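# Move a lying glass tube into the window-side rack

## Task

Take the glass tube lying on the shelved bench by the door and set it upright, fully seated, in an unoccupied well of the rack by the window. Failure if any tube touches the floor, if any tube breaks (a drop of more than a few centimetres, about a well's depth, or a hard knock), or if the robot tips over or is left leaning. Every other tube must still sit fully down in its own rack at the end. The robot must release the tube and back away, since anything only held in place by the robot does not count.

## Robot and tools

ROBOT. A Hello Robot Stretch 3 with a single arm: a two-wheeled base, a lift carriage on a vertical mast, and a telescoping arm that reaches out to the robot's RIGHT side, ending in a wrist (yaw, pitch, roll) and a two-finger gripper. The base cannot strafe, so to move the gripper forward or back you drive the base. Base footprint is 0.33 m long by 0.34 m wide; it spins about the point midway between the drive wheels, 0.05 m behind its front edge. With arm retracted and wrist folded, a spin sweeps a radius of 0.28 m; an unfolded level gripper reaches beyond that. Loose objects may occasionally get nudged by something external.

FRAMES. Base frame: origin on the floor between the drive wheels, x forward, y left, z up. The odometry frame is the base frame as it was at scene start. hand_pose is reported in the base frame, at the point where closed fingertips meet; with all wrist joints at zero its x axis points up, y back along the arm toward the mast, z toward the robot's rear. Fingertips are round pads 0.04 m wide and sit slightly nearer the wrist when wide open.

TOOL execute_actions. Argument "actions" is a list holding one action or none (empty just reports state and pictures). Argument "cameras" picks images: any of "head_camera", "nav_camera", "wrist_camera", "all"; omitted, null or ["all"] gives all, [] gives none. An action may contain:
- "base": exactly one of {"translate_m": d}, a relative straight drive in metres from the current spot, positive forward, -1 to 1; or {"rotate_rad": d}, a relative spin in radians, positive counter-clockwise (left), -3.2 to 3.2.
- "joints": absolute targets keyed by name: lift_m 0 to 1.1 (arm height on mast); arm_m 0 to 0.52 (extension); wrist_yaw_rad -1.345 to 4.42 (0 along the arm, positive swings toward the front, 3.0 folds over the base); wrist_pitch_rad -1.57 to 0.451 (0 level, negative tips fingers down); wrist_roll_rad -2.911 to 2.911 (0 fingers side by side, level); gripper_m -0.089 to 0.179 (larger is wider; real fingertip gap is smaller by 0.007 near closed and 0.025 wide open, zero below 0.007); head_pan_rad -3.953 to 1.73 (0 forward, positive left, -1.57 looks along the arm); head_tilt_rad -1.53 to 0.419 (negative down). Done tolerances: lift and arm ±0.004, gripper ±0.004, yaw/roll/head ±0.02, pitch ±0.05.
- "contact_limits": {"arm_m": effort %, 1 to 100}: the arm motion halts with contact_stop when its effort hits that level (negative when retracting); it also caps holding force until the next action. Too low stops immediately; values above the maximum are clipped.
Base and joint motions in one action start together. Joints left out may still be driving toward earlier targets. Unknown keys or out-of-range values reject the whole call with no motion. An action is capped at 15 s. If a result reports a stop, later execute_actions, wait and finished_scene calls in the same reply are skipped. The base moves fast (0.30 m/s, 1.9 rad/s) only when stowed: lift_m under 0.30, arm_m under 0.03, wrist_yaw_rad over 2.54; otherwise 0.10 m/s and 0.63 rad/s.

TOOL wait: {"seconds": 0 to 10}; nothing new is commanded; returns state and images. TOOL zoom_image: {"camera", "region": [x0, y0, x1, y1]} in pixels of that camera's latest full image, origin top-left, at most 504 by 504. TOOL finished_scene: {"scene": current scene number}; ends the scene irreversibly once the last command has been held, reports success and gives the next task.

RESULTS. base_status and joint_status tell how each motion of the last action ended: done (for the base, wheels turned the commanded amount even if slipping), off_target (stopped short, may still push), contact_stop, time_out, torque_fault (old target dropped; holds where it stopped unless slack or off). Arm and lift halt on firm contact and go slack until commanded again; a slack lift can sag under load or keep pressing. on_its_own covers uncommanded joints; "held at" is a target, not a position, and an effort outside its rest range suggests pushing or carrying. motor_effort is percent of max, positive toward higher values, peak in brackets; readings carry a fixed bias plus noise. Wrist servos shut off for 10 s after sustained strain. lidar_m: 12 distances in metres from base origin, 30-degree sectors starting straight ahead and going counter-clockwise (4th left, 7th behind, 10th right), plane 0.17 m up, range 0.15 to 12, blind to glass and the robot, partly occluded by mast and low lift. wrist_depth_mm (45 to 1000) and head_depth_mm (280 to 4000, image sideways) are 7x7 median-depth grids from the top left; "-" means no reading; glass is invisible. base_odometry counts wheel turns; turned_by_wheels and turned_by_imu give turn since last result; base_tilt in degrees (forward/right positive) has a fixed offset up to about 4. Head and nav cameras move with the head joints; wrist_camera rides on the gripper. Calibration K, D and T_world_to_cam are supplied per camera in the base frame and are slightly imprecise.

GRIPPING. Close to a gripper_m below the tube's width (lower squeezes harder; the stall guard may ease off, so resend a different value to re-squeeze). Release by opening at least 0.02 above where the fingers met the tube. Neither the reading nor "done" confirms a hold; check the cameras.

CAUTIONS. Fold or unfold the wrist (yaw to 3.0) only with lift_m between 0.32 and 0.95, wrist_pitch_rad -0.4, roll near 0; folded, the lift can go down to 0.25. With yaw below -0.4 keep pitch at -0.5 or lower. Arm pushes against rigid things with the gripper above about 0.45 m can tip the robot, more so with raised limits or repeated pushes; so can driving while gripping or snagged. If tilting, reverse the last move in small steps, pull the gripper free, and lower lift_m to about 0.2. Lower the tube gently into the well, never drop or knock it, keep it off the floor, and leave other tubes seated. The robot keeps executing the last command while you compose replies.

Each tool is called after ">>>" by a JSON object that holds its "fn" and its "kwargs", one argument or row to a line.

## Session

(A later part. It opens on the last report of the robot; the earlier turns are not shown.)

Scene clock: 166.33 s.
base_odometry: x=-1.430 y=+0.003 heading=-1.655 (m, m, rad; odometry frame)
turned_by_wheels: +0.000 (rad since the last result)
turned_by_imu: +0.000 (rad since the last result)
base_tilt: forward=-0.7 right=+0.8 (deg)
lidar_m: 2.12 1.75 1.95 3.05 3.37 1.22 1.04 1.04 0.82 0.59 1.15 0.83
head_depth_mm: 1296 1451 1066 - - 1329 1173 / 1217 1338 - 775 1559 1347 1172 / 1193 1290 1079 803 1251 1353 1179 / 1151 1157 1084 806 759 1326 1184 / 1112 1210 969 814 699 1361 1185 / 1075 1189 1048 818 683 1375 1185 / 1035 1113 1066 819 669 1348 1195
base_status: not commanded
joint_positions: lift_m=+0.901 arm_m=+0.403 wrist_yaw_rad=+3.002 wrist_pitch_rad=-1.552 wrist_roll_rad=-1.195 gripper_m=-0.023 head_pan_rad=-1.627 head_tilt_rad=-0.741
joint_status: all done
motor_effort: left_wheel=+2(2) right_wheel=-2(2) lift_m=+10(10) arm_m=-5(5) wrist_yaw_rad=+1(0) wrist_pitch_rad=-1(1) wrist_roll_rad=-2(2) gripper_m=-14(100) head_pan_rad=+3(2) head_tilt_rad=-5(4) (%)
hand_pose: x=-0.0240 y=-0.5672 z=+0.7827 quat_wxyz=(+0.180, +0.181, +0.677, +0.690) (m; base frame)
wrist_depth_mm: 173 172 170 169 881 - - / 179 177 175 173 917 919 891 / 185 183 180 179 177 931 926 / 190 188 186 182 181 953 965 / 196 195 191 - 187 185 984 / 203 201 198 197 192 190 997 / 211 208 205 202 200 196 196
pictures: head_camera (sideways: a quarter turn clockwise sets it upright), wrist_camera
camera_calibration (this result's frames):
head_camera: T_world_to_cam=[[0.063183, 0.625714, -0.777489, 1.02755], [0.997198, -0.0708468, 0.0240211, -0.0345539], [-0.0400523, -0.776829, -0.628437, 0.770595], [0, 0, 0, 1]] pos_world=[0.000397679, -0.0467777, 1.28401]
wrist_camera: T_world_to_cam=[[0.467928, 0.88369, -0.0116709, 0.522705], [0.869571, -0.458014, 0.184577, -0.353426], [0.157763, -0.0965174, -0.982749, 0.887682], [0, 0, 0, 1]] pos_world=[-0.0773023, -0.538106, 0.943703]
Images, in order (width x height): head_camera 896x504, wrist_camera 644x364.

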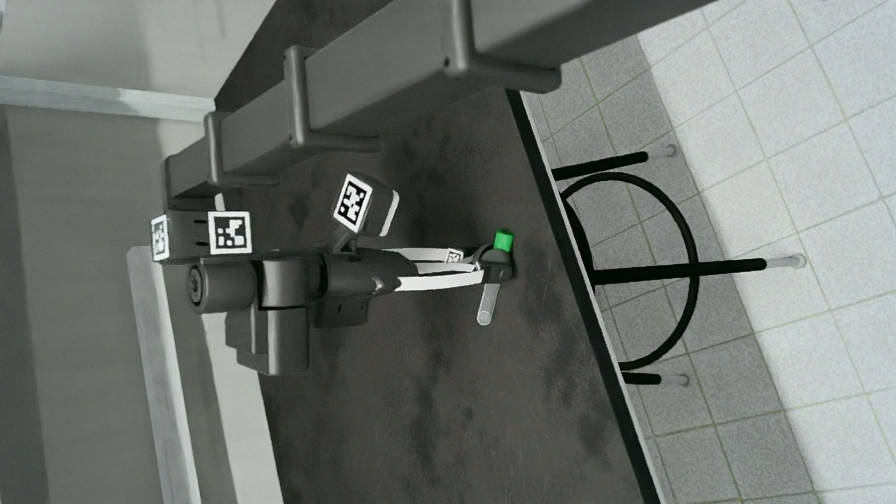

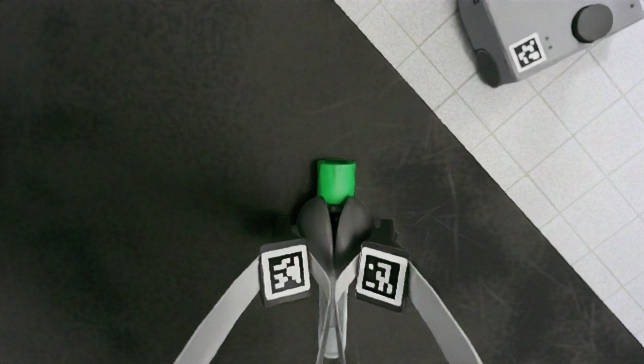

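>>> {"fn": "execute_actions", "kwargs": {
  "actions": [
    {"joints": {"lift_m": 0.922}}
  ],
  "cameras": ["head_camera", "wrist_camera"]
}}

>>> {"fn": "zoom_image", "kwargs": {
  "camera": "head_camera",
  "region": [400, 200, 560, 350]
}}

Scene clock: 169.17 s.
base_odometry: x=-1.430 y=+0.003 heading=-1.655 (m, m, rad; odometry frame)
turned_by_wheels: +0.000 (rad since the last result)
turned_by_imu: +0.001 (rad since the last result)
base_tilt: forward=-0.8 right=+0.9 (deg)
lidar_m: 2.12 1.74 1.95 3.06 3.37 1.22 1.04 1.04 0.83 0.59 1.15 0.83
head_depth_mm: 1295 1478 1105 - 1541 1341 1172 / 1217 1332 - 795 1545 1341 1172 / 1203 1313 1071 806 1255 1350 1172 / 1148 - - 780 757 1332 1174 / 1112 1132 971 811 703 1359 1184 / 1075 1183 1056 817 683 1372 1192 / 1039 1116 1063 826 670 1356 1187
base_status: not commanded
joint_positions: lift_m=+0.921 arm_m=+0.403 wrist_yaw_rad=+3.002 wrist_pitch_rad=-1.551 wrist_roll_rad=-1.195 gripper_m=-0.023 head_pan_rad=-1.627 head_tilt_rad=-0.741
joint_status: all done
motor_effort: left_wheel=+2(1) right_wheel=-2(2) lift_m=+32(34) arm_m=-5(5) wrist_yaw_rad=+0(1) wrist_pitch_rad=-1(1) wrist_roll_rad=-2(2) gripper_m=-13(14) head_pan_rad=+3(2) head_tilt_rad=-4(5) (%)
hand_pose: x=-0.0240 y=-0.5671 z=+0.8034 quat_wxyz=(+0.180, +0.181, +0.677, +0.690) (m; base frame)
wrist_depth_mm: 193 192 189 188 911 - - / 199 196 195 193 927 930 918 / 204 203 201 198 197 957 926 / 212 209 207 202 202 978 975 / 218 215 213 - 207 208 - / 227 223 221 219 213 212 - / 234 231 228 225 224 219 219
pictures: head_camera (sideways: a quarter turn clockwise sets it upright), wrist_camera
camera_calibration (this result's frames):
head_camera: T_world_to_cam=[[0.063183, 0.625714, -0.777489, 1.02755], [0.997198, -0.0708468, 0.0240211, -0.0345539], [-0.0400523, -0.776829, -0.628437, 0.770595], [0, 0, 0, 1]] pos_world=[0.000397679, -0.0467777, 1.28401]
wrist_camera: T_world_to_cam=[[0.467932, 0.88369, -0.0114428, 0.522695], [0.869563, -0.458062, 0.184496, -0.357173], [0.157796, -0.096282, -0.982767, 0.908118], [0, 0, 0, 1]] pos_world=[-0.0772991, -0.538073, 0.964346]
Images, in order (width x height): head_camera 896x504, wrist_camera 644x364.

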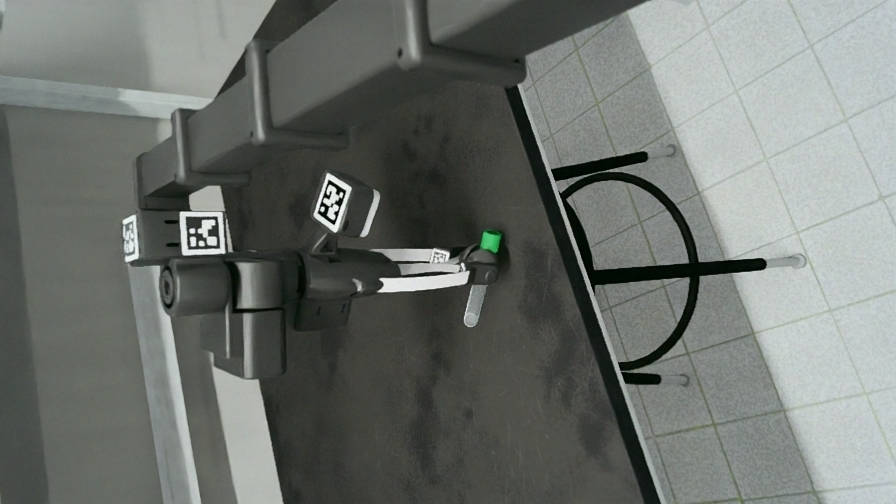

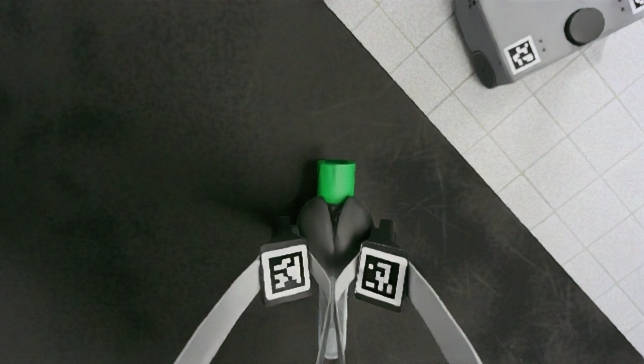

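Region (400, 200, 560, 350) of head_camera's 896x504 image, scaled by 3.150, with more detail than that image has; it fills the top 472 rows of this view, and the rest is white.

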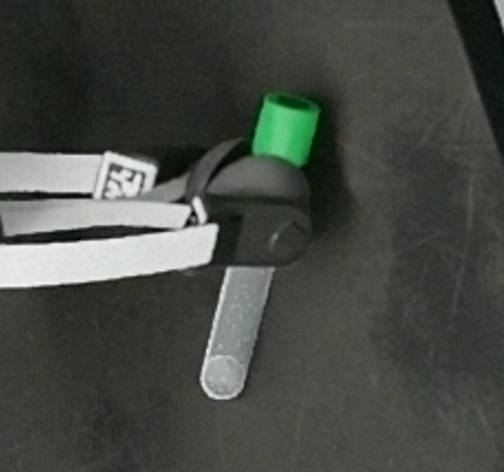

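>>> {"fn": "execute_actions", "kwargs": {
  "actions": [
    {"base": {"rotate_rad": 1.818}, "joints": {"lift_m": 0.93, "arm_m": 0.04, "wrist_pitch_rad": -0.34, "wrist_roll_rad": 0.0, "wrist_yaw_rad": 2.65, "head_pan_rad": 0.0, "head_tilt_rad": -0.2}}
  ]
}}

Scene clock: 227.70 s.
base_odometry: x=-1.430 y=+0.003 heading=+0.163 (m, m, rad; odometry frame)
turned_by_wheels: +1.818 (rad since the last result)
turned_by_imu: +1.800 (rad since the last result)
base_tilt: forward=-0.6 right=+0.9 (deg)
lidar_m: 2.83 1.52 1.09 1.04 0.88 0.82 0.59 1.18 0.83 1.78 1.75 2.39
head_depth_mm: 2775 3294 3343 3483 3492 2307 1740 / 2686 3271 3368 3362 3429 2299 1756 / 2506 3226 3338 3358 3466 2363 1761 / 2505 3201 3326 3444 3380 2378 1768 / 2450 3185 3306 3415 3432 2392 1785 / 2438 3164 3274 3360 3433 2416 1780 / 2662 3207 3224 3327 3440 2453 1819
base_status: done
joint_positions: lift_m=+0.929 arm_m=+0.040 wrist_yaw_rad=+2.652 wrist_pitch_rad=-0.360 wrist_roll_rad=-0.006 gripper_m=-0.023 head_pan_rad=-0.007 head_tilt_rad=-0.211
joint_status: all done
motor_effort: left_wheel=-2(5) right_wheel=+5(10) lift_m=+32(33) arm_m=-5(10) wrist_yaw_rad=+0(1) wrist_pitch_rad=+6(6) wrist_roll_rad=+1(4) gripper_m=-14(14) head_pan_rad=+3(41) head_tilt_rad=+4(31) (%)
hand_pose: x=+0.0876 y=+0.0188 z=+0.9551 quat_wxyz=(+0.292, +0.704, -0.045, +0.646) (m; base frame)
wrist_depth_mm: - 999 - - - - - / - - - - - - - / - - - - - - - / - - - - - - - / - - - - - - - / - - - - - - - / - - - - - - -
pictures: head_camera (sideways: a quarter turn clockwise sets it upright), nav_camera (sideways: a quarter turn counterclockwise sets it upright), wrist_camera
camera_calibration (this result's frames):
head_camera: T_world_to_cam=[[-0.149055, 0.0290743, -0.988401, 1.30405], [0.00771428, 0.999571, 0.0282396, -0.0340284], [0.988799, -0.00341555, -0.149215, 0.1407], [0, 0, 0, 1]] pos_world=[0.0555133, -0.00341993, 1.31088]
nav_camera: T_world_to_cam=[[0.218389, -0.0279443, 0.975462, -1.22729], [0.02815, -0.998994, -0.0349207, 0.0937772], [0.975456, 0.0350855, -0.217382, 0.233335], [0, 0, 0, 1]] pos_world=[0.0377777, 0.0512005, 1.25117]
wrist_camera: T_world_to_cam=[[0.900047, -0.435199, 0.0227491, -0.0912565], [-0.211292, -0.481443, -0.850628, 0.869967], [0.381145, 0.760799, -0.525275, 0.623462], [0, 0, 0, 1]] pos_world=[0.0283226, -0.0952044, 1.06958]
Images, in order (width x height): head_camera 896x504, nav_camera 672x504, wrist_camera 644x364.

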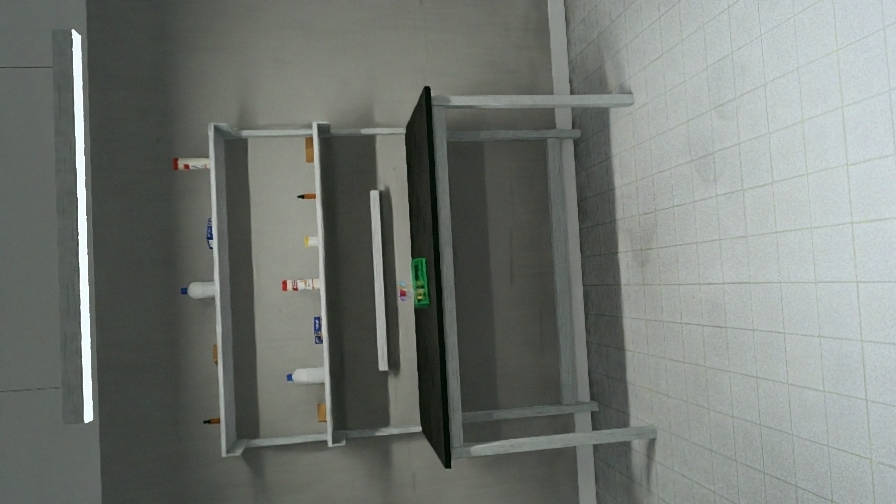

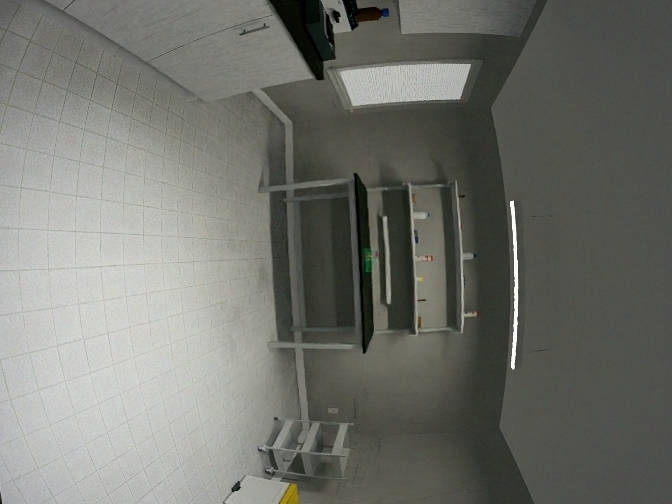

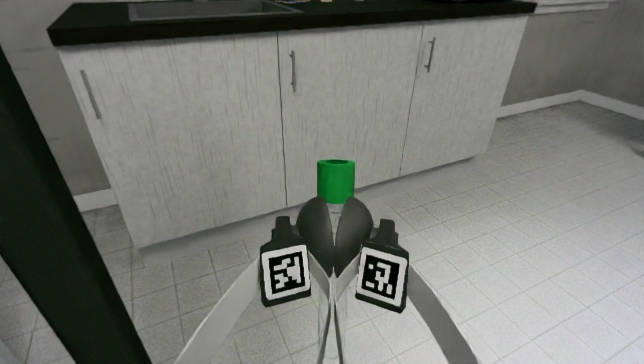

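The tube is held steadily and the path to the rack bench is clear. Next I lower the arm into the stowed position while starting to drive.

>>> {"fn": "execute_actions", "kwargs": {
  "actions": [
    {"base": {"translate_m": 0.56}, "joints": {"lift_m": 0.292, "arm_m": 0.02, "head_tilt_rad": -0.3}}
  ]
}}

Scene clock: 236.93 s.
base_odometry: x=-0.877 y=+0.093 heading=+0.163 (m, m, rad; odometry frame)
turned_by_wheels: +0.000 (rad since the last result)
turned_by_imu: +0.004 (rad since the last result)
base_tilt: forward=-0.8 right=+0.9 (deg)
lidar_m: 2.82 2.27 1.10 1.05 1.09 1.29 1.15 1.24 2.20 1.68 1.73 2.29
head_depth_mm: 2591 2680 2853 2955 2696 2018 1576 / 2571 2684 2819 2908 2879 2049 1591 / 2575 2720 2791 2973 2939 2072 1582 / 2538 2632 2752 2934 2908 2074 1603 / 2525 2669 2790 2929 2876 2085 1626 / 2508 2620 2746 2894 2870 2095 1631 / 2548 2602 2741 2414 2805 2107 1628
base_status: done
joint_positions: lift_m=+0.293 arm_m=+0.020 wrist_yaw_rad=+2.652 wrist_pitch_rad=-0.360 wrist_roll_rad=-0.006 gripper_m=-0.023 head_pan_rad=-0.007 head_tilt_rad=-0.297
joint_status: all done
motor_effort: left_wheel=-2(7) right_wheel=+4(8) lift_m=+10(29) arm_m=-5(6) wrist_yaw_rad=+0(0) wrist_pitch_rad=+5(5) wrist_roll_rad=+1(1) gripper_m=-14(14) head_pan_rad=+3(2) head_tilt_rad=-1(12) (%)
hand_pose: x=+0.0876 y=+0.0388 z=+0.3186 quat_wxyz=(+0.292, +0.704, -0.045, +0.646) (m; base frame)
wrist_depth_mm: 874 957 - - - - - / 942 - - - - - - / - - - - - - - / 787 794 794 755 799 817 812 / - 640 646 - 665 650 655 / - 541 551 509 554 552 543 / - - - 466 469 475 475
pictures: head_camera (sideways: a quarter turn clockwise sets it upright), nav_camera (sideways: a quarter turn counterclockwise sets it upright), wrist_camera
camera_calibration (this result's frames):
head_camera: T_world_to_cam=[[-0.233127, 0.0296618, -0.971994, 1.28309], [0.0101142, 0.999555, 0.028077, -0.0338283], [0.972394, -0.00328546, -0.233323, 0.250277], [0, 0, 0, 1]] pos_world=[0.0560966, -0.00342327, 1.3065]
nav_camera: T_world_to_cam=[[0.301098, -0.0285211, 0.953167, -1.19866], [0.0250464, -0.998971, -0.0378037, 0.0975455], [0.953264, 0.035256, -0.300074, 0.341097], [0, 0, 0, 1]] pos_world=[0.0333151, 0.0512323, 1.24856]
wrist_camera: T_world_to_cam=[[0.900028, -0.435237, 0.0227711, -0.0680828], [-0.211082, -0.481017, -0.850921, 0.338262], [0.381305, 0.761046, -0.5248, 0.273672], [0, 0, 0, 1]] pos_world=[0.0283248, -0.0751995, 0.433008]
Images, in order (width x height): head_camera 896x504, nav_camera 672x504, wrist_camera 644x364.

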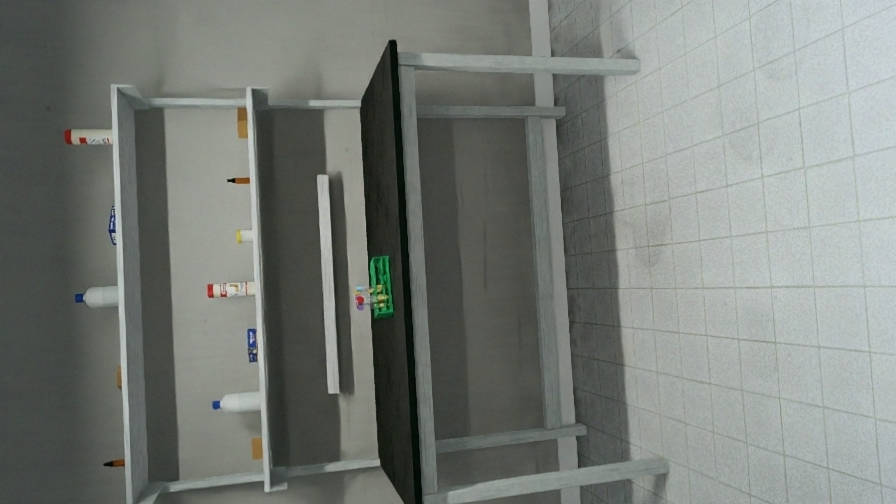

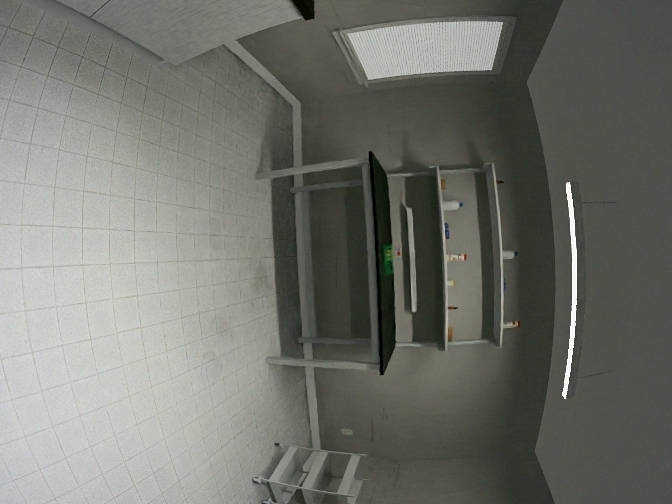

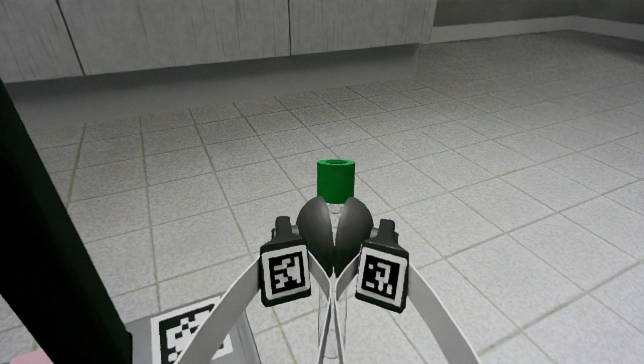

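>>> {"fn": "execute_actions", "kwargs": {
  "actions": [
    {"base": {"translate_m": 1.0}, "joints": {"head_tilt_rad": -0.35}}
  ],
  "cameras": ["head_camera", "wrist_camera"]
}}

Scene clock: 243.80 s.
base_odometry: x=+0.110 y=+0.256 heading=+0.163 (m, m, rad; odometry frame)
turned_by_wheels: +0.000 (rad since the last result)
turned_by_imu: +0.005 (rad since the last result)
base_tilt: forward=-0.7 right=+0.8 (deg)
lidar_m: 1.82 1.36 1.74 1.08 1.11 1.50 2.41 2.15 1.73 1.67 1.72 1.36
head_depth_mm: 1673 1750 1856 1339 2066 1910 1490 / 1663 1757 1855 1356 2075 1931 1505 / 1669 1726 1830 1264 2077 1928 1519 / 1652 1731 1820 1294 2044 1944 1532 / 1655 1711 1816 1293 2041 1938 1538 / 1640 1719 1811 1330 2019 1968 1550 / 1626 1700 1804 1364 2048 1986 1552
base_status: done
joint_positions: lift_m=+0.293 arm_m=+0.020 wrist_yaw_rad=+2.652 wrist_pitch_rad=-0.360 wrist_roll_rad=-0.006 gripper_m=-0.023 head_pan_rad=-0.007 head_tilt_rad=-0.346
joint_status: all done
motor_effort: left_wheel=-2(4) right_wheel=+4(11) lift_m=+10(11) arm_m=-4(5) wrist_yaw_rad=-1(0) wrist_pitch_rad=+5(6) wrist_roll_rad=+1(1) gripper_m=-14(14) head_pan_rad=+3(3) head_tilt_rad=+0(7) (%)
hand_pose: x=+0.0876 y=+0.0388 z=+0.3187 quat_wxyz=(+0.292, +0.704, -0.045, +0.646) (m; base frame)
wrist_depth_mm: 869 981 - - - - - / 972 - - - - - - / - - - - - - - / 777 794 786 761 788 814 823 / - 639 642 - 653 651 647 / - 534 561 510 554 545 550 / - - - 464 465 467 475
pictures: head_camera (sideways: a quarter turn clockwise sets it upright), wrist_camera
camera_calibration (this result's frames):
head_camera: T_world_to_cam=[[-0.281122, 0.0299805, -0.959204, 1.26667], [0.0114411, 0.999546, 0.0278882, -0.0335888], [0.959604, -0.00313437, -0.281337, 0.312848], [0, 0, 0, 1]] pos_world=[0.0562626, -0.00342122, 1.30395]
wrist_camera: T_world_to_cam=[[0.900016, -0.435262, 0.0227762, -0.0680891], [-0.21104, -0.480911, -0.850992, 0.338301], [0.381357, 0.761099, -0.524685, 0.273626], [0, 0, 0, 1]] pos_world=[0.0283269, -0.0752009, 0.43301]
Images, in order (width x height): head_camera 896x504, wrist_camera 644x364.

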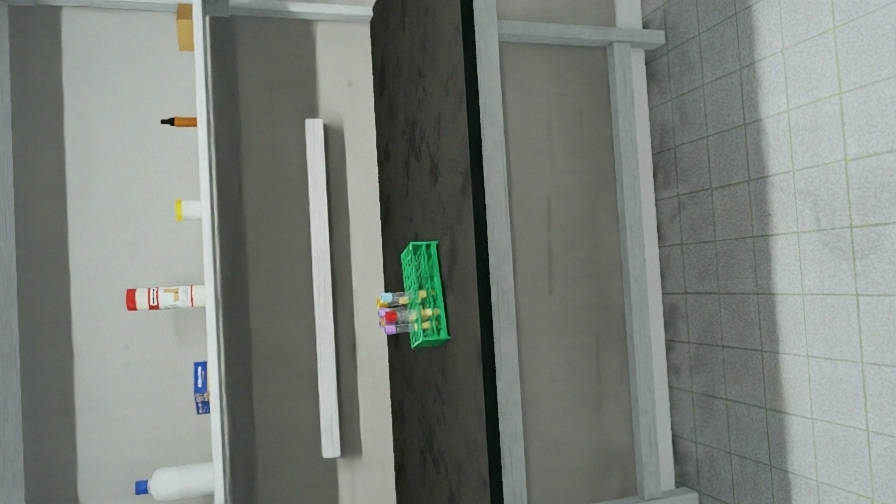

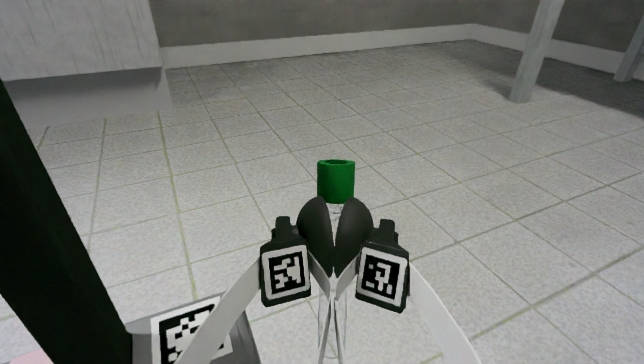

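>>> {"fn": "zoom_image", "kwargs": {
  "camera": "head_camera",
  "region": [360, 230, 500, 360]
}}

Region (360, 230, 500, 360) of head_camera's 896x504 image, scaled by 3.600, with more detail than that image has; it fills the top 468 rows of this view, and the rest is white.

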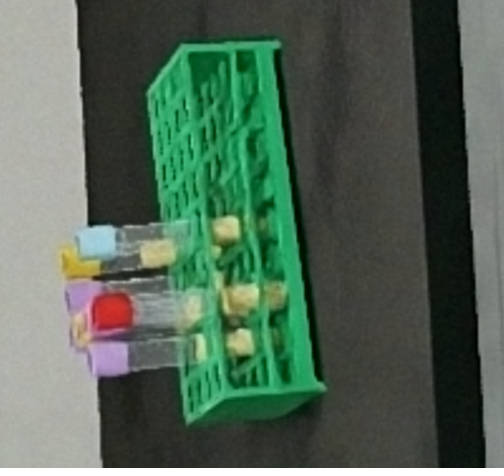

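>>> {"fn": "execute_actions", "kwargs": {
  "actions": [
    {"base": {"translate_m": 0.65}, "joints": {"lift_m": 0.95, "arm_m": 0.426, "wrist_yaw_rad": 1.1, "wrist_pitch_rad": 0.045, "wrist_roll_rad": 0.004, "head_tilt_rad": -0.52}}
  ]
}}

Scene clock: 272.53 s.
base_odometry: x=+0.751 y=+0.361 heading=+0.163 (m, m, rad; odometry frame)
turned_by_wheels: +0.000 (rad since the last result)
turned_by_imu: +0.003 (rad since the last result)
base_tilt: forward=-0.7 right=+0.9 (deg)
lidar_m: 1.17 1.21 0.88 1.68 1.34 1.52 2.84 2.38 1.75 1.55 0.86 1.22
head_depth_mm: 1082 1155 1229 813 621 1543 1316 / 1078 1138 1220 820 603 1514 1321 / 1073 1135 1212 824 605 1518 1333 / 1062 1130 1221 749 611 1510 1338 / 1035 1135 1218 741 613 1500 1341 / 1034 1123 1213 769 617 1493 1343 / 1014 1118 1201 859 625 1499 1353
base_status: done
joint_positions: lift_m=+0.949 arm_m=+0.426 wrist_yaw_rad=+1.100 wrist_pitch_rad=+0.022 wrist_roll_rad=-0.001 gripper_m=-0.023 head_pan_rad=-0.007 head_tilt_rad=-0.514
joint_status: all done
motor_effort: left_wheel=-2(5) right_wheel=+3(11) lift_m=+32(35) arm_m=+3(6) wrist_yaw_rad=+0(3) wrist_pitch_rad=+6(6) wrist_roll_rad=+1(3) gripper_m=-14(14) head_pan_rad=+3(2) head_tilt_rad=-3(15) (%)
hand_pose: x=+0.2074 y=-0.6870 z=+1.0697 quat_wxyz=(+0.599, +0.363, -0.606, +0.377) (m; base frame)
wrist_depth_mm: 937 - - - - - - / 973 - - - - - - / 978 - - - - - - / 987 - - - - - - / 584 598 609 - - - - / 415 438 478 - - - 973 / 416 - - - - - -
pictures: head_camera (sideways: a quarter turn clockwise sets it upright), nav_camera (sideways: a quarter turn counterclockwise sets it upright), wrist_camera
camera_calibration (this result's frames):
head_camera: T_world_to_cam=[[-0.436755, 0.0310302, -0.899045, 1.1891], [0.0159441, 0.999515, 0.0267522, -0.0321314], [0.899439, -0.00265029, -0.437038, 0.515842], [0, 0, 0, 1]] pos_world=[0.0558878, -0.00341497, 1.29535]
nav_camera: T_world_to_cam=[[0.499085, -0.0298414, 0.866039, -1.08618], [0.0163011, -0.998907, -0.0438137, 0.105412], [0.8664, 0.0359842, -0.498053, 0.599261], [0, 0, 0, 1]] pos_world=[0.0211781, 0.0513194, 1.24376]
wrist_camera: T_world_to_cam=[[-0.427412, -0.903511, 0.0314217, -0.564585], [-0.166563, 0.0445371, -0.985025, 1.14878], [0.888581, -0.426245, -0.169527, -0.126434], [0, 0, 0, 1]] pos_world=[0.0623801, -0.615163, 1.12788]
Images, in order (width x height): head_camera 896x504, nav_camera 672x504, wrist_camera 644x364.

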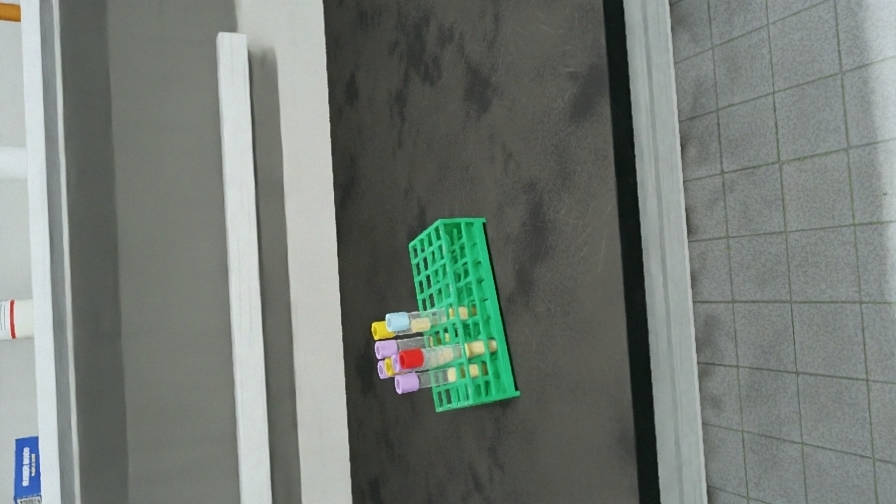

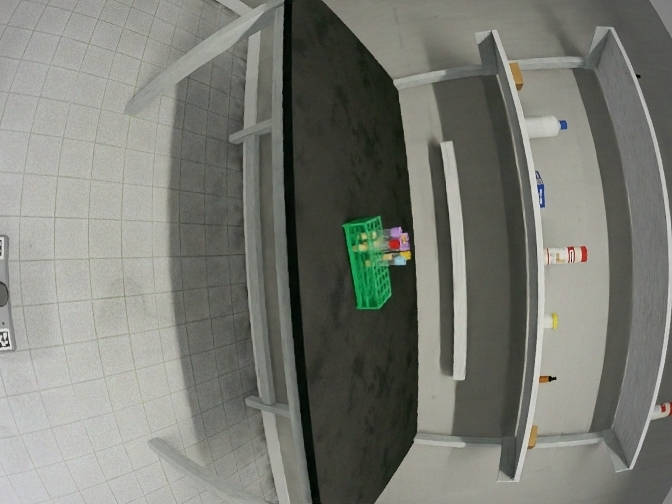

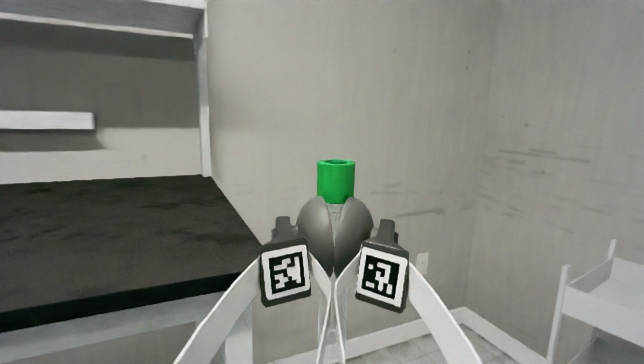

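>>> {"fn": "zoom_image", "kwargs": {
  "camera": "head_camera",
  "region": [395, 210, 515, 330]
}}

>>> {"fn": "zoom_image", "kwargs": {
  "camera": "head_camera",
  "region": [360, 295, 530, 420]
}}

Region (395, 210, 515, 330) of head_camera's 896x504 image, scaled by 4.200, with more detail than that image has.

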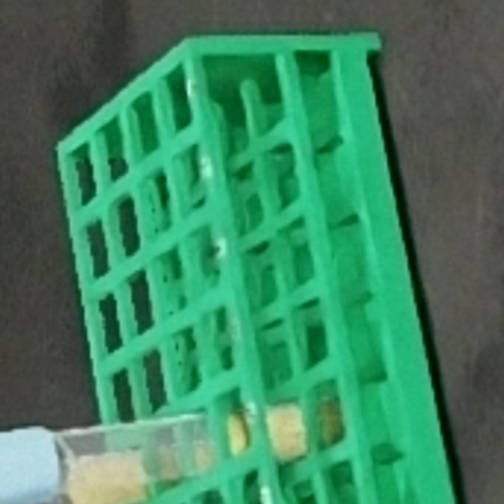

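Region (360, 295, 530, 420) of head_camera's 896x504 image, scaled by 2.965, with more detail than that image has; it fills the top 371 rows of this view, and the rest is white.

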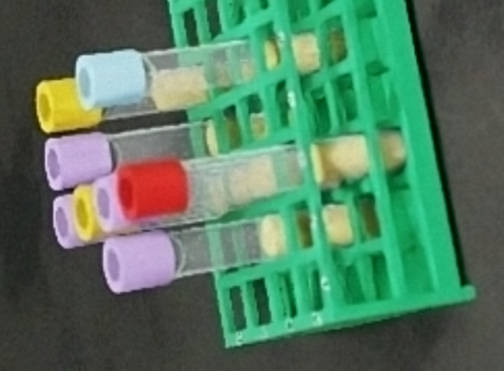

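>>> {"fn": "execute_actions", "kwargs": {
  "actions": []
}}

Scene clock: 283.90 s.
base_odometry: x=+0.751 y=+0.361 heading=+0.163 (m, m, rad; odometry frame)
turned_by_wheels: +0.000 (rad since the last result)
turned_by_imu: +0.001 (rad since the last result)
base_tilt: forward=-0.7 right=+0.9 (deg)
lidar_m: 1.17 1.21 0.88 1.68 1.34 1.51 2.84 2.38 1.74 1.54 0.86 1.22
head_depth_mm: 1090 1154 1234 811 619 1525 1314 / 1073 1139 1224 818 603 1509 1320 / 1069 1130 1220 826 605 1513 1316 / 1067 1128 1218 752 611 1512 1333 / 1036 1134 1220 737 615 1491 1340 / 1032 1122 1214 772 618 1498 1346 / 1012 1120 1192 856 624 1502 1346
base_status: done
joint_positions: lift_m=+0.949 arm_m=+0.426 wrist_yaw_rad=+1.100 wrist_pitch_rad=+0.022 wrist_roll_rad=-0.001 gripper_m=-0.023 head_pan_rad=-0.007 head_tilt_rad=-0.514
joint_status: all done
motor_effort: left_wheel=-2(5) right_wheel=+4(11) lift_m=+32(35) arm_m=+3(6) wrist_yaw_rad=+0(3) wrist_pitch_rad=+6(6) wrist_roll_rad=+1(3) gripper_m=-14(14) head_pan_rad=+3(2) head_tilt_rad=-2(15) (%)
hand_pose: x=+0.2074 y=-0.6870 z=+1.0697 quat_wxyz=(+0.599, +0.363, -0.606, +0.377) (m; base frame)
wrist_depth_mm: 925 - - - - - - / 972 - - - - - - / 999 - - - - - - / - - - - - - - / 593 603 607 - - - - / 413 432 489 - - - 961 / 420 - - - - - -
pictures: head_camera (sideways: a quarter turn clockwise sets it upright), nav_camera (sideways: a quarter turn counterclockwise sets it upright), wrist_camera
camera_calibration (this result's frames):
head_camera: T_world_to_cam=[[-0.436755, 0.0310303, -0.899045, 1.1891], [0.0159444, 0.999515, 0.0267522, -0.0321314], [0.899439, -0.00265059, -0.437038, 0.515842], [0, 0, 0, 1]] pos_world=[0.0558878, -0.00341498, 1.29535]
nav_camera: T_world_to_cam=[[0.499085, -0.0298415, 0.866039, -1.08618], [0.0163008, -0.998907, -0.0438137, 0.105412], [0.8664, 0.0359839, -0.498053, 0.599261], [0, 0, 0, 1]] pos_world=[0.0211781, 0.0513194, 1.24376]
wrist_camera: T_world_to_cam=[[-0.427412, -0.903511, 0.0314216, -0.564585], [-0.166563, 0.0445372, -0.985025, 1.14878], [0.888581, -0.426245, -0.169527, -0.126434], [0, 0, 0, 1]] pos_world=[0.0623801, -0.615163, 1.12788]
Images, in order (width x height): head_camera 896x504, nav_camera 672x504, wrist_camera 644x364.

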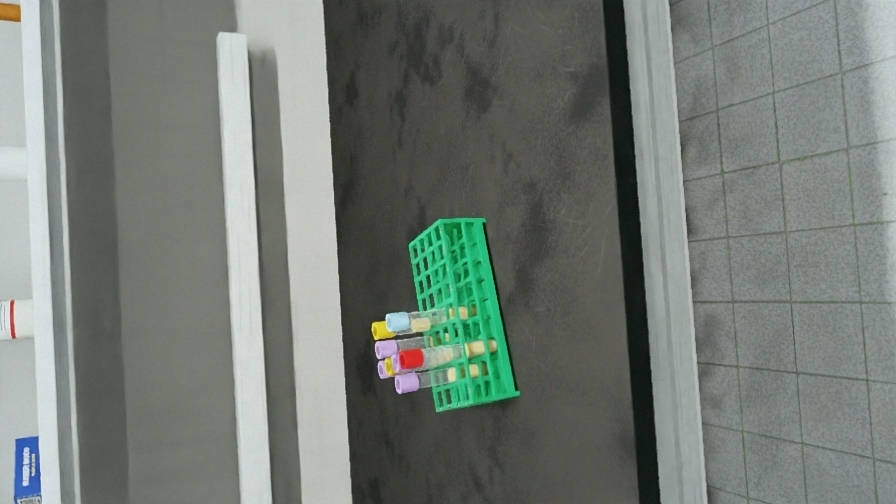

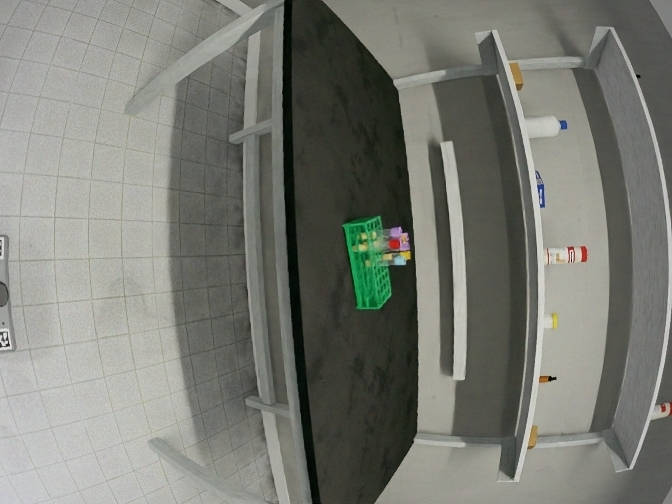

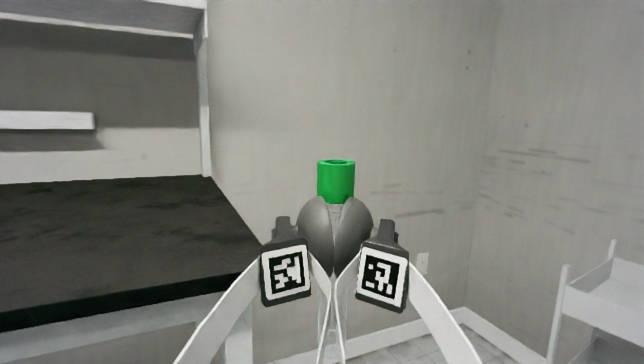

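>>> {"fn": "execute_actions", "kwargs": {
  "actions": [
    {"base": {"rotate_rad": 1.27}, "joints": {"arm_m": 0.417, "head_pan_rad": -1.27, "head_tilt_rad": -0.52}}
  ]
}}

Scene clock: 297.53 s.
base_odometry: x=+0.751 y=+0.361 heading=+1.433 (m, m, rad; odometry frame)
turned_by_wheels: +1.270 (rad since the last result)
turned_by_imu: +1.258 (rad since the last result)
base_tilt: forward=-0.7 right=+0.9 (deg)
lidar_m: 1.69 1.34 1.25 1.99 3.05 1.97 1.69 1.55 0.86 1.17 1.17 0.87
head_depth_mm: 1078 1157 1235 736 621 1516 1318 / 1075 1141 1236 744 623 1511 1318 / 1072 1134 1224 784 605 1512 1334 / 1064 1131 1225 756 610 1526 1330 / 1031 1140 1219 735 616 1506 1340 / 1038 1134 1213 812 617 1497 1340 / 1024 1123 1209 859 620 1503 1349
base_status: done
joint_positions: lift_m=+0.949 arm_m=+0.417 wrist_yaw_rad=+1.100 wrist_pitch_rad=+0.022 wrist_roll_rad=-0.001 gripper_m=-0.023 head_pan_rad=-1.263 head_tilt_rad=-0.514
joint_status: all done
motor_effort: left_wheel=-1(6) right_wheel=+3(10) lift_m=+32(32) arm_m=-5(3) wrist_yaw_rad=+0(0) wrist_pitch_rad=+6(6) wrist_roll_rad=+1(1) gripper_m=-14(14) head_pan_rad=-4(41) head_tilt_rad=-3(3) (%)
hand_pose: x=+0.2074 y=-0.6787 z=+1.0697 quat_wxyz=(+0.599, +0.363, -0.606, +0.377) (m; base frame)
wrist_depth_mm: - - 846 904 754 635 538 / - - - - 790 644 544 / - - - - 767 610 525 / - - - 916 826 667 557 / 575 593 611 - 632 634 558 / 417 416 274 383 450 445 448 / 322 307 250 259 335 337 345
pictures: head_camera (sideways: a quarter turn clockwise sets it upright), nav_camera (sideways: a quarter turn counterclockwise sets it upright), wrist_camera
camera_calibration (this result's frames):
head_camera: T_world_to_cam=[[-0.105696, 0.42495, -0.899025, 1.18705], [0.955363, 0.294219, 0.0267518, -0.0378613], [0.275879, -0.856068, -0.437079, 0.519699], [0, 0, 0, 1]] pos_world=[0.0182636, -0.0483994, 1.29535]
nav_camera: T_world_to_cam=[[0.126119, -0.483849, 0.866016, -1.08387], [-0.944804, -0.324692, -0.0438148, 0.111276], [0.302388, -0.81269, -0.498093, 0.602753], [0, 0, 0, 1]] pos_world=[0.0595654, 0.00154997, 1.24376]
wrist_camera: T_world_to_cam=[[-0.427413, -0.903511, 0.0314205, -0.557035], [-0.166562, 0.0445382, -0.985025, 1.14841], [0.888581, -0.426245, -0.169527, -0.122873], [0, 0, 0, 1]] pos_world=[0.06238, -0.60681, 1.12788]
Images, in order (width x height): head_camera 896x504, nav_camera 672x504, wrist_camera 644x364.

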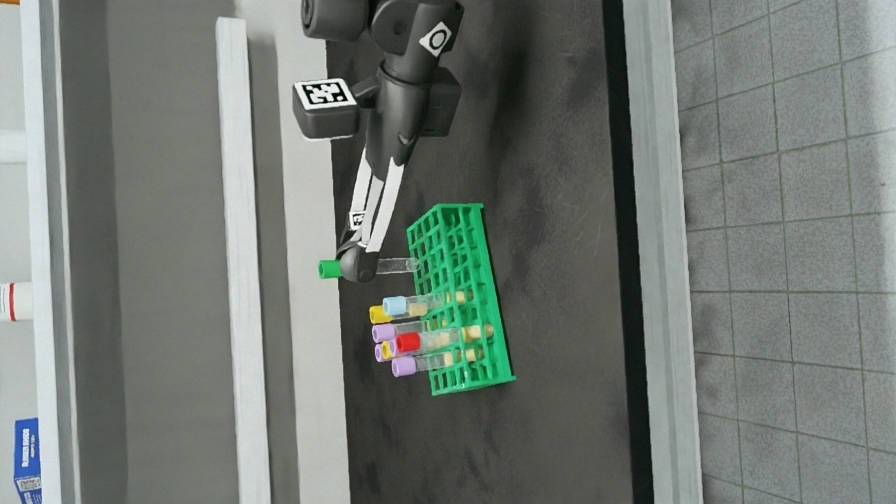

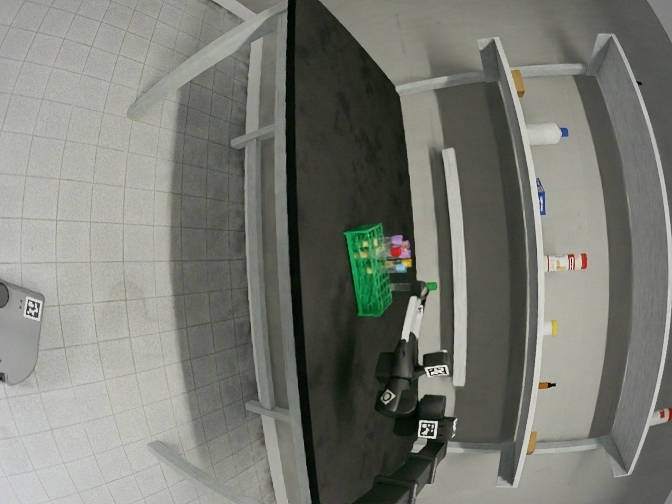

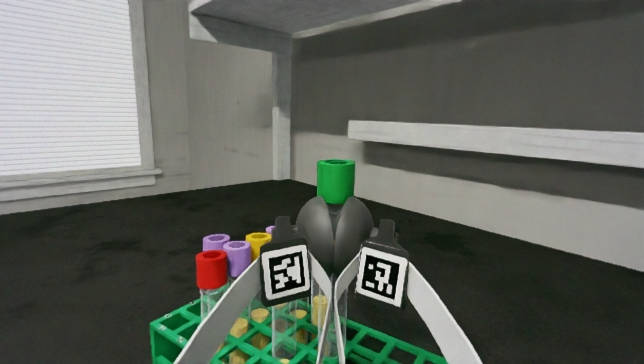

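>>> {"fn": "zoom_image", "kwargs": {
  "camera": "head_camera",
  "region": [300, 190, 520, 340]
}}

>>> {"fn": "zoom_image", "kwargs": {
  "camera": "wrist_camera",
  "region": [140, 150, 520, 364]
}}

Region (300, 190, 520, 340) of head_camera's 896x504 image, scaled by 2.291, with more detail than that image has; it fills the top 344 rows of this view, and the rest is white.

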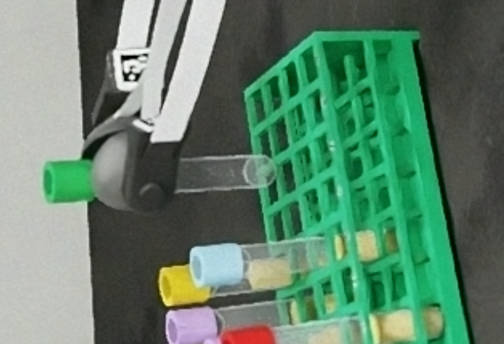

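Region (140, 150, 520, 364) of wrist_camera's 644x364 image, scaled by 1.326; it fills the top 284 rows of this view, and the rest is white.

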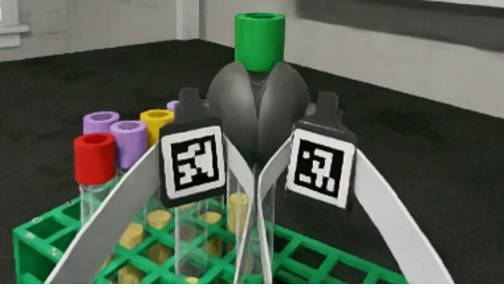

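>>> {"fn": "zoom_image", "kwargs": {
  "camera": "head_camera",
  "region": [370, 195, 490, 315]
}}

Region (370, 195, 490, 315) of head_camera's 896x504 image, scaled by 4.200, with more detail than that image has.

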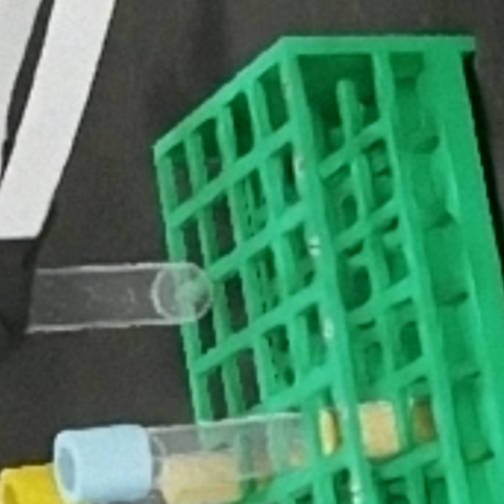

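>>> {"fn": "zoom_image", "kwargs": {
  "camera": "wrist_camera",
  "region": [180, 150, 380, 300]
}}

>>> {"fn": "zoom_image", "kwargs": {
  "camera": "wrist_camera",
  "region": [140, 264, 460, 364]
}}

Region (180, 150, 380, 300) of wrist_camera's 644x364 image, scaled by 2.520; it fills the top 378 rows of this view, and the rest is white.

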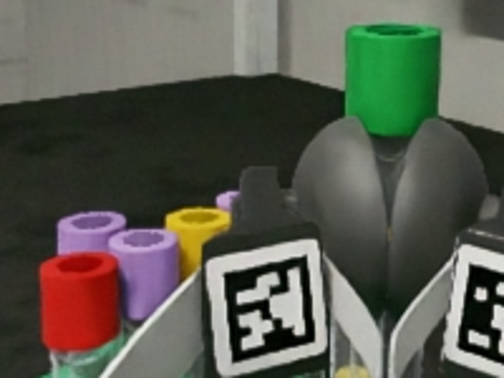

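Region (140, 264, 460, 364) of wrist_camera's 644x364 image, scaled by 1.575; it fills the top 158 rows of this view, and the rest is white.

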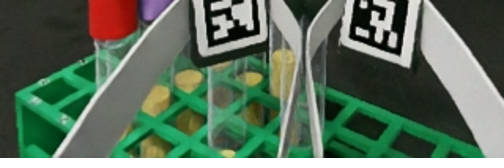

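>>> {"fn": "zoom_image", "kwargs": {
  "camera": "head_camera",
  "region": [310, 250, 450, 390]
}}

Region (310, 250, 450, 390) of head_camera's 896x504 image, scaled by 3.600, with more detail than that image has.

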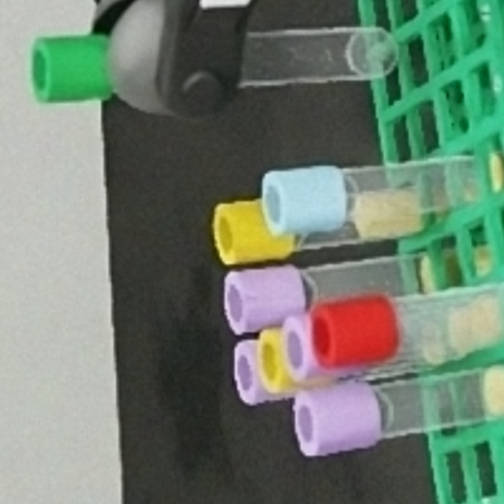

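>>> {"fn": "zoom_image", "kwargs": {
  "camera": "head_camera",
  "region": [312, 250, 432, 290]
}}

>>> {"fn": "zoom_image", "kwargs": {
  "camera": "head_camera",
  "region": [376, 280, 526, 400]
}}

Region (312, 250, 432, 290) of head_camera's 896x504 image, scaled by 4.200, with more detail than that image has.

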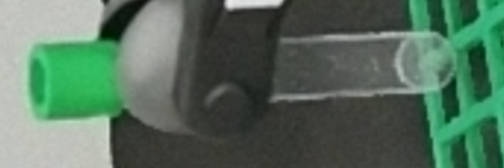

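Region (376, 280, 526, 400) of head_camera's 896x504 image, scaled by 3.360, with more detail than that image has; it fills the top 403 rows of this view, and the rest is white.

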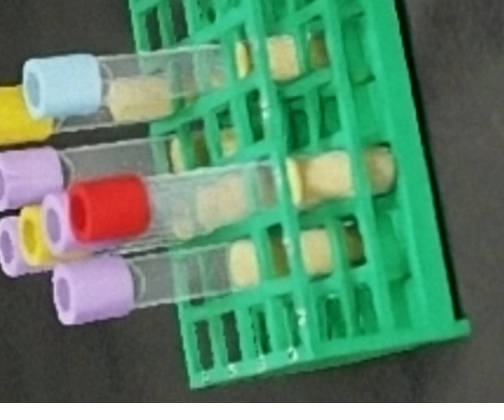

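>>> {"fn": "zoom_image", "kwargs": {
  "camera": "wrist_camera",
  "region": [250, 264, 410, 364]
}}

>>> {"fn": "zoom_image", "kwargs": {
  "camera": "wrist_camera",
  "region": [100, 0, 400, 200]
}}

Region (250, 264, 410, 364) of wrist_camera's 644x364 image, scaled by 3.150; it fills the top 315 rows of this view, and the rest is white.

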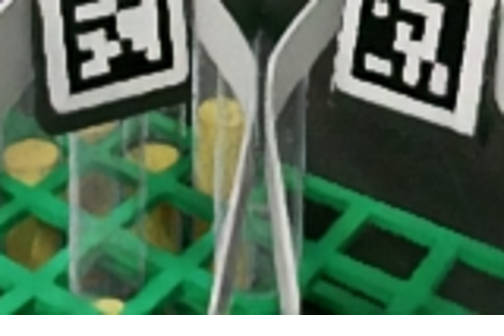

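Region (100, 0, 400, 200) of wrist_camera's 644x364 image, scaled by 1.680.

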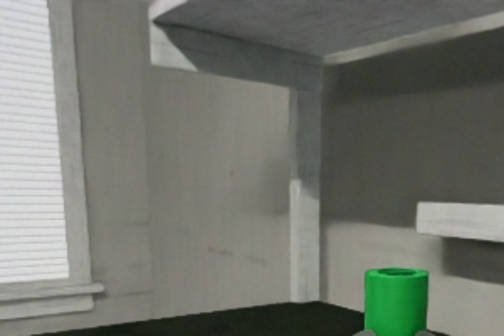

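>>> {"fn": "zoom_image", "kwargs": {
  "camera": "wrist_camera",
  "region": [295, 150, 375, 364]
}}

>>> {"fn": "zoom_image", "kwargs": {
  "camera": "wrist_camera",
  "region": [260, 20, 310, 190]
}}

Region (295, 150, 375, 364) of wrist_camera's 644x364 image, scaled by 2.355; it fills the left 188 columns of this view, and the rest is white.

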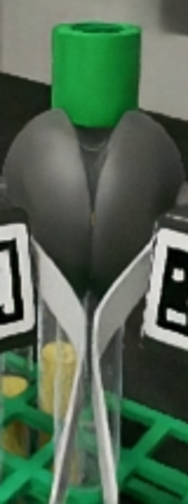

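Region (260, 20, 310, 190) of wrist_camera's 644x364 image, scaled by 2.965; it fills the left 148 columns of this view, and the rest is white.

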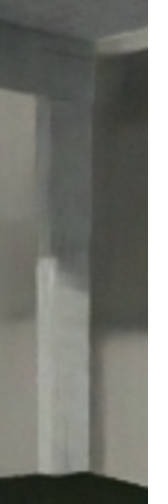

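>>> {"fn": "zoom_image", "kwargs": {
  "camera": "head_camera",
  "region": [0, 20, 360, 60]
}}

>>> {"fn": "zoom_image", "kwargs": {
  "camera": "head_camera",
  "region": [0, 444, 360, 484]
}}

Region (0, 20, 360, 60) of head_camera's 896x504 image, scaled by 1.400, with more detail than that image has.

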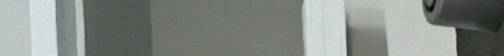

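Region (0, 444, 360, 484) of head_camera's 896x504 image, scaled by 1.400, with more detail than that image has.

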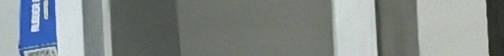

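>>> {"fn": "zoom_image", "kwargs": {
  "camera": "head_camera",
  "region": [376, 285, 496, 325]
}}

>>> {"fn": "zoom_image", "kwargs": {
  "camera": "head_camera",
  "region": [386, 318, 506, 398]
}}

Region (376, 285, 496, 325) of head_camera's 896x504 image, scaled by 4.200, with more detail than that image has.

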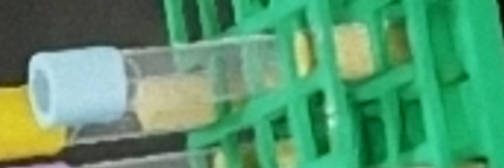

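Region (386, 318, 506, 398) of head_camera's 896x504 image, scaled by 4.200, with more detail than that image has.

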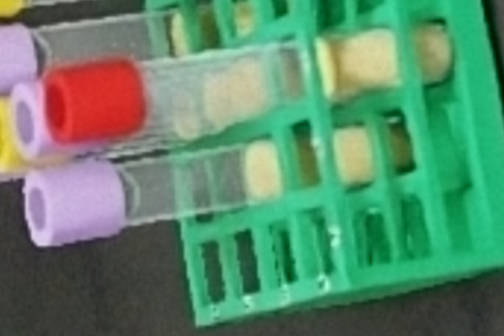

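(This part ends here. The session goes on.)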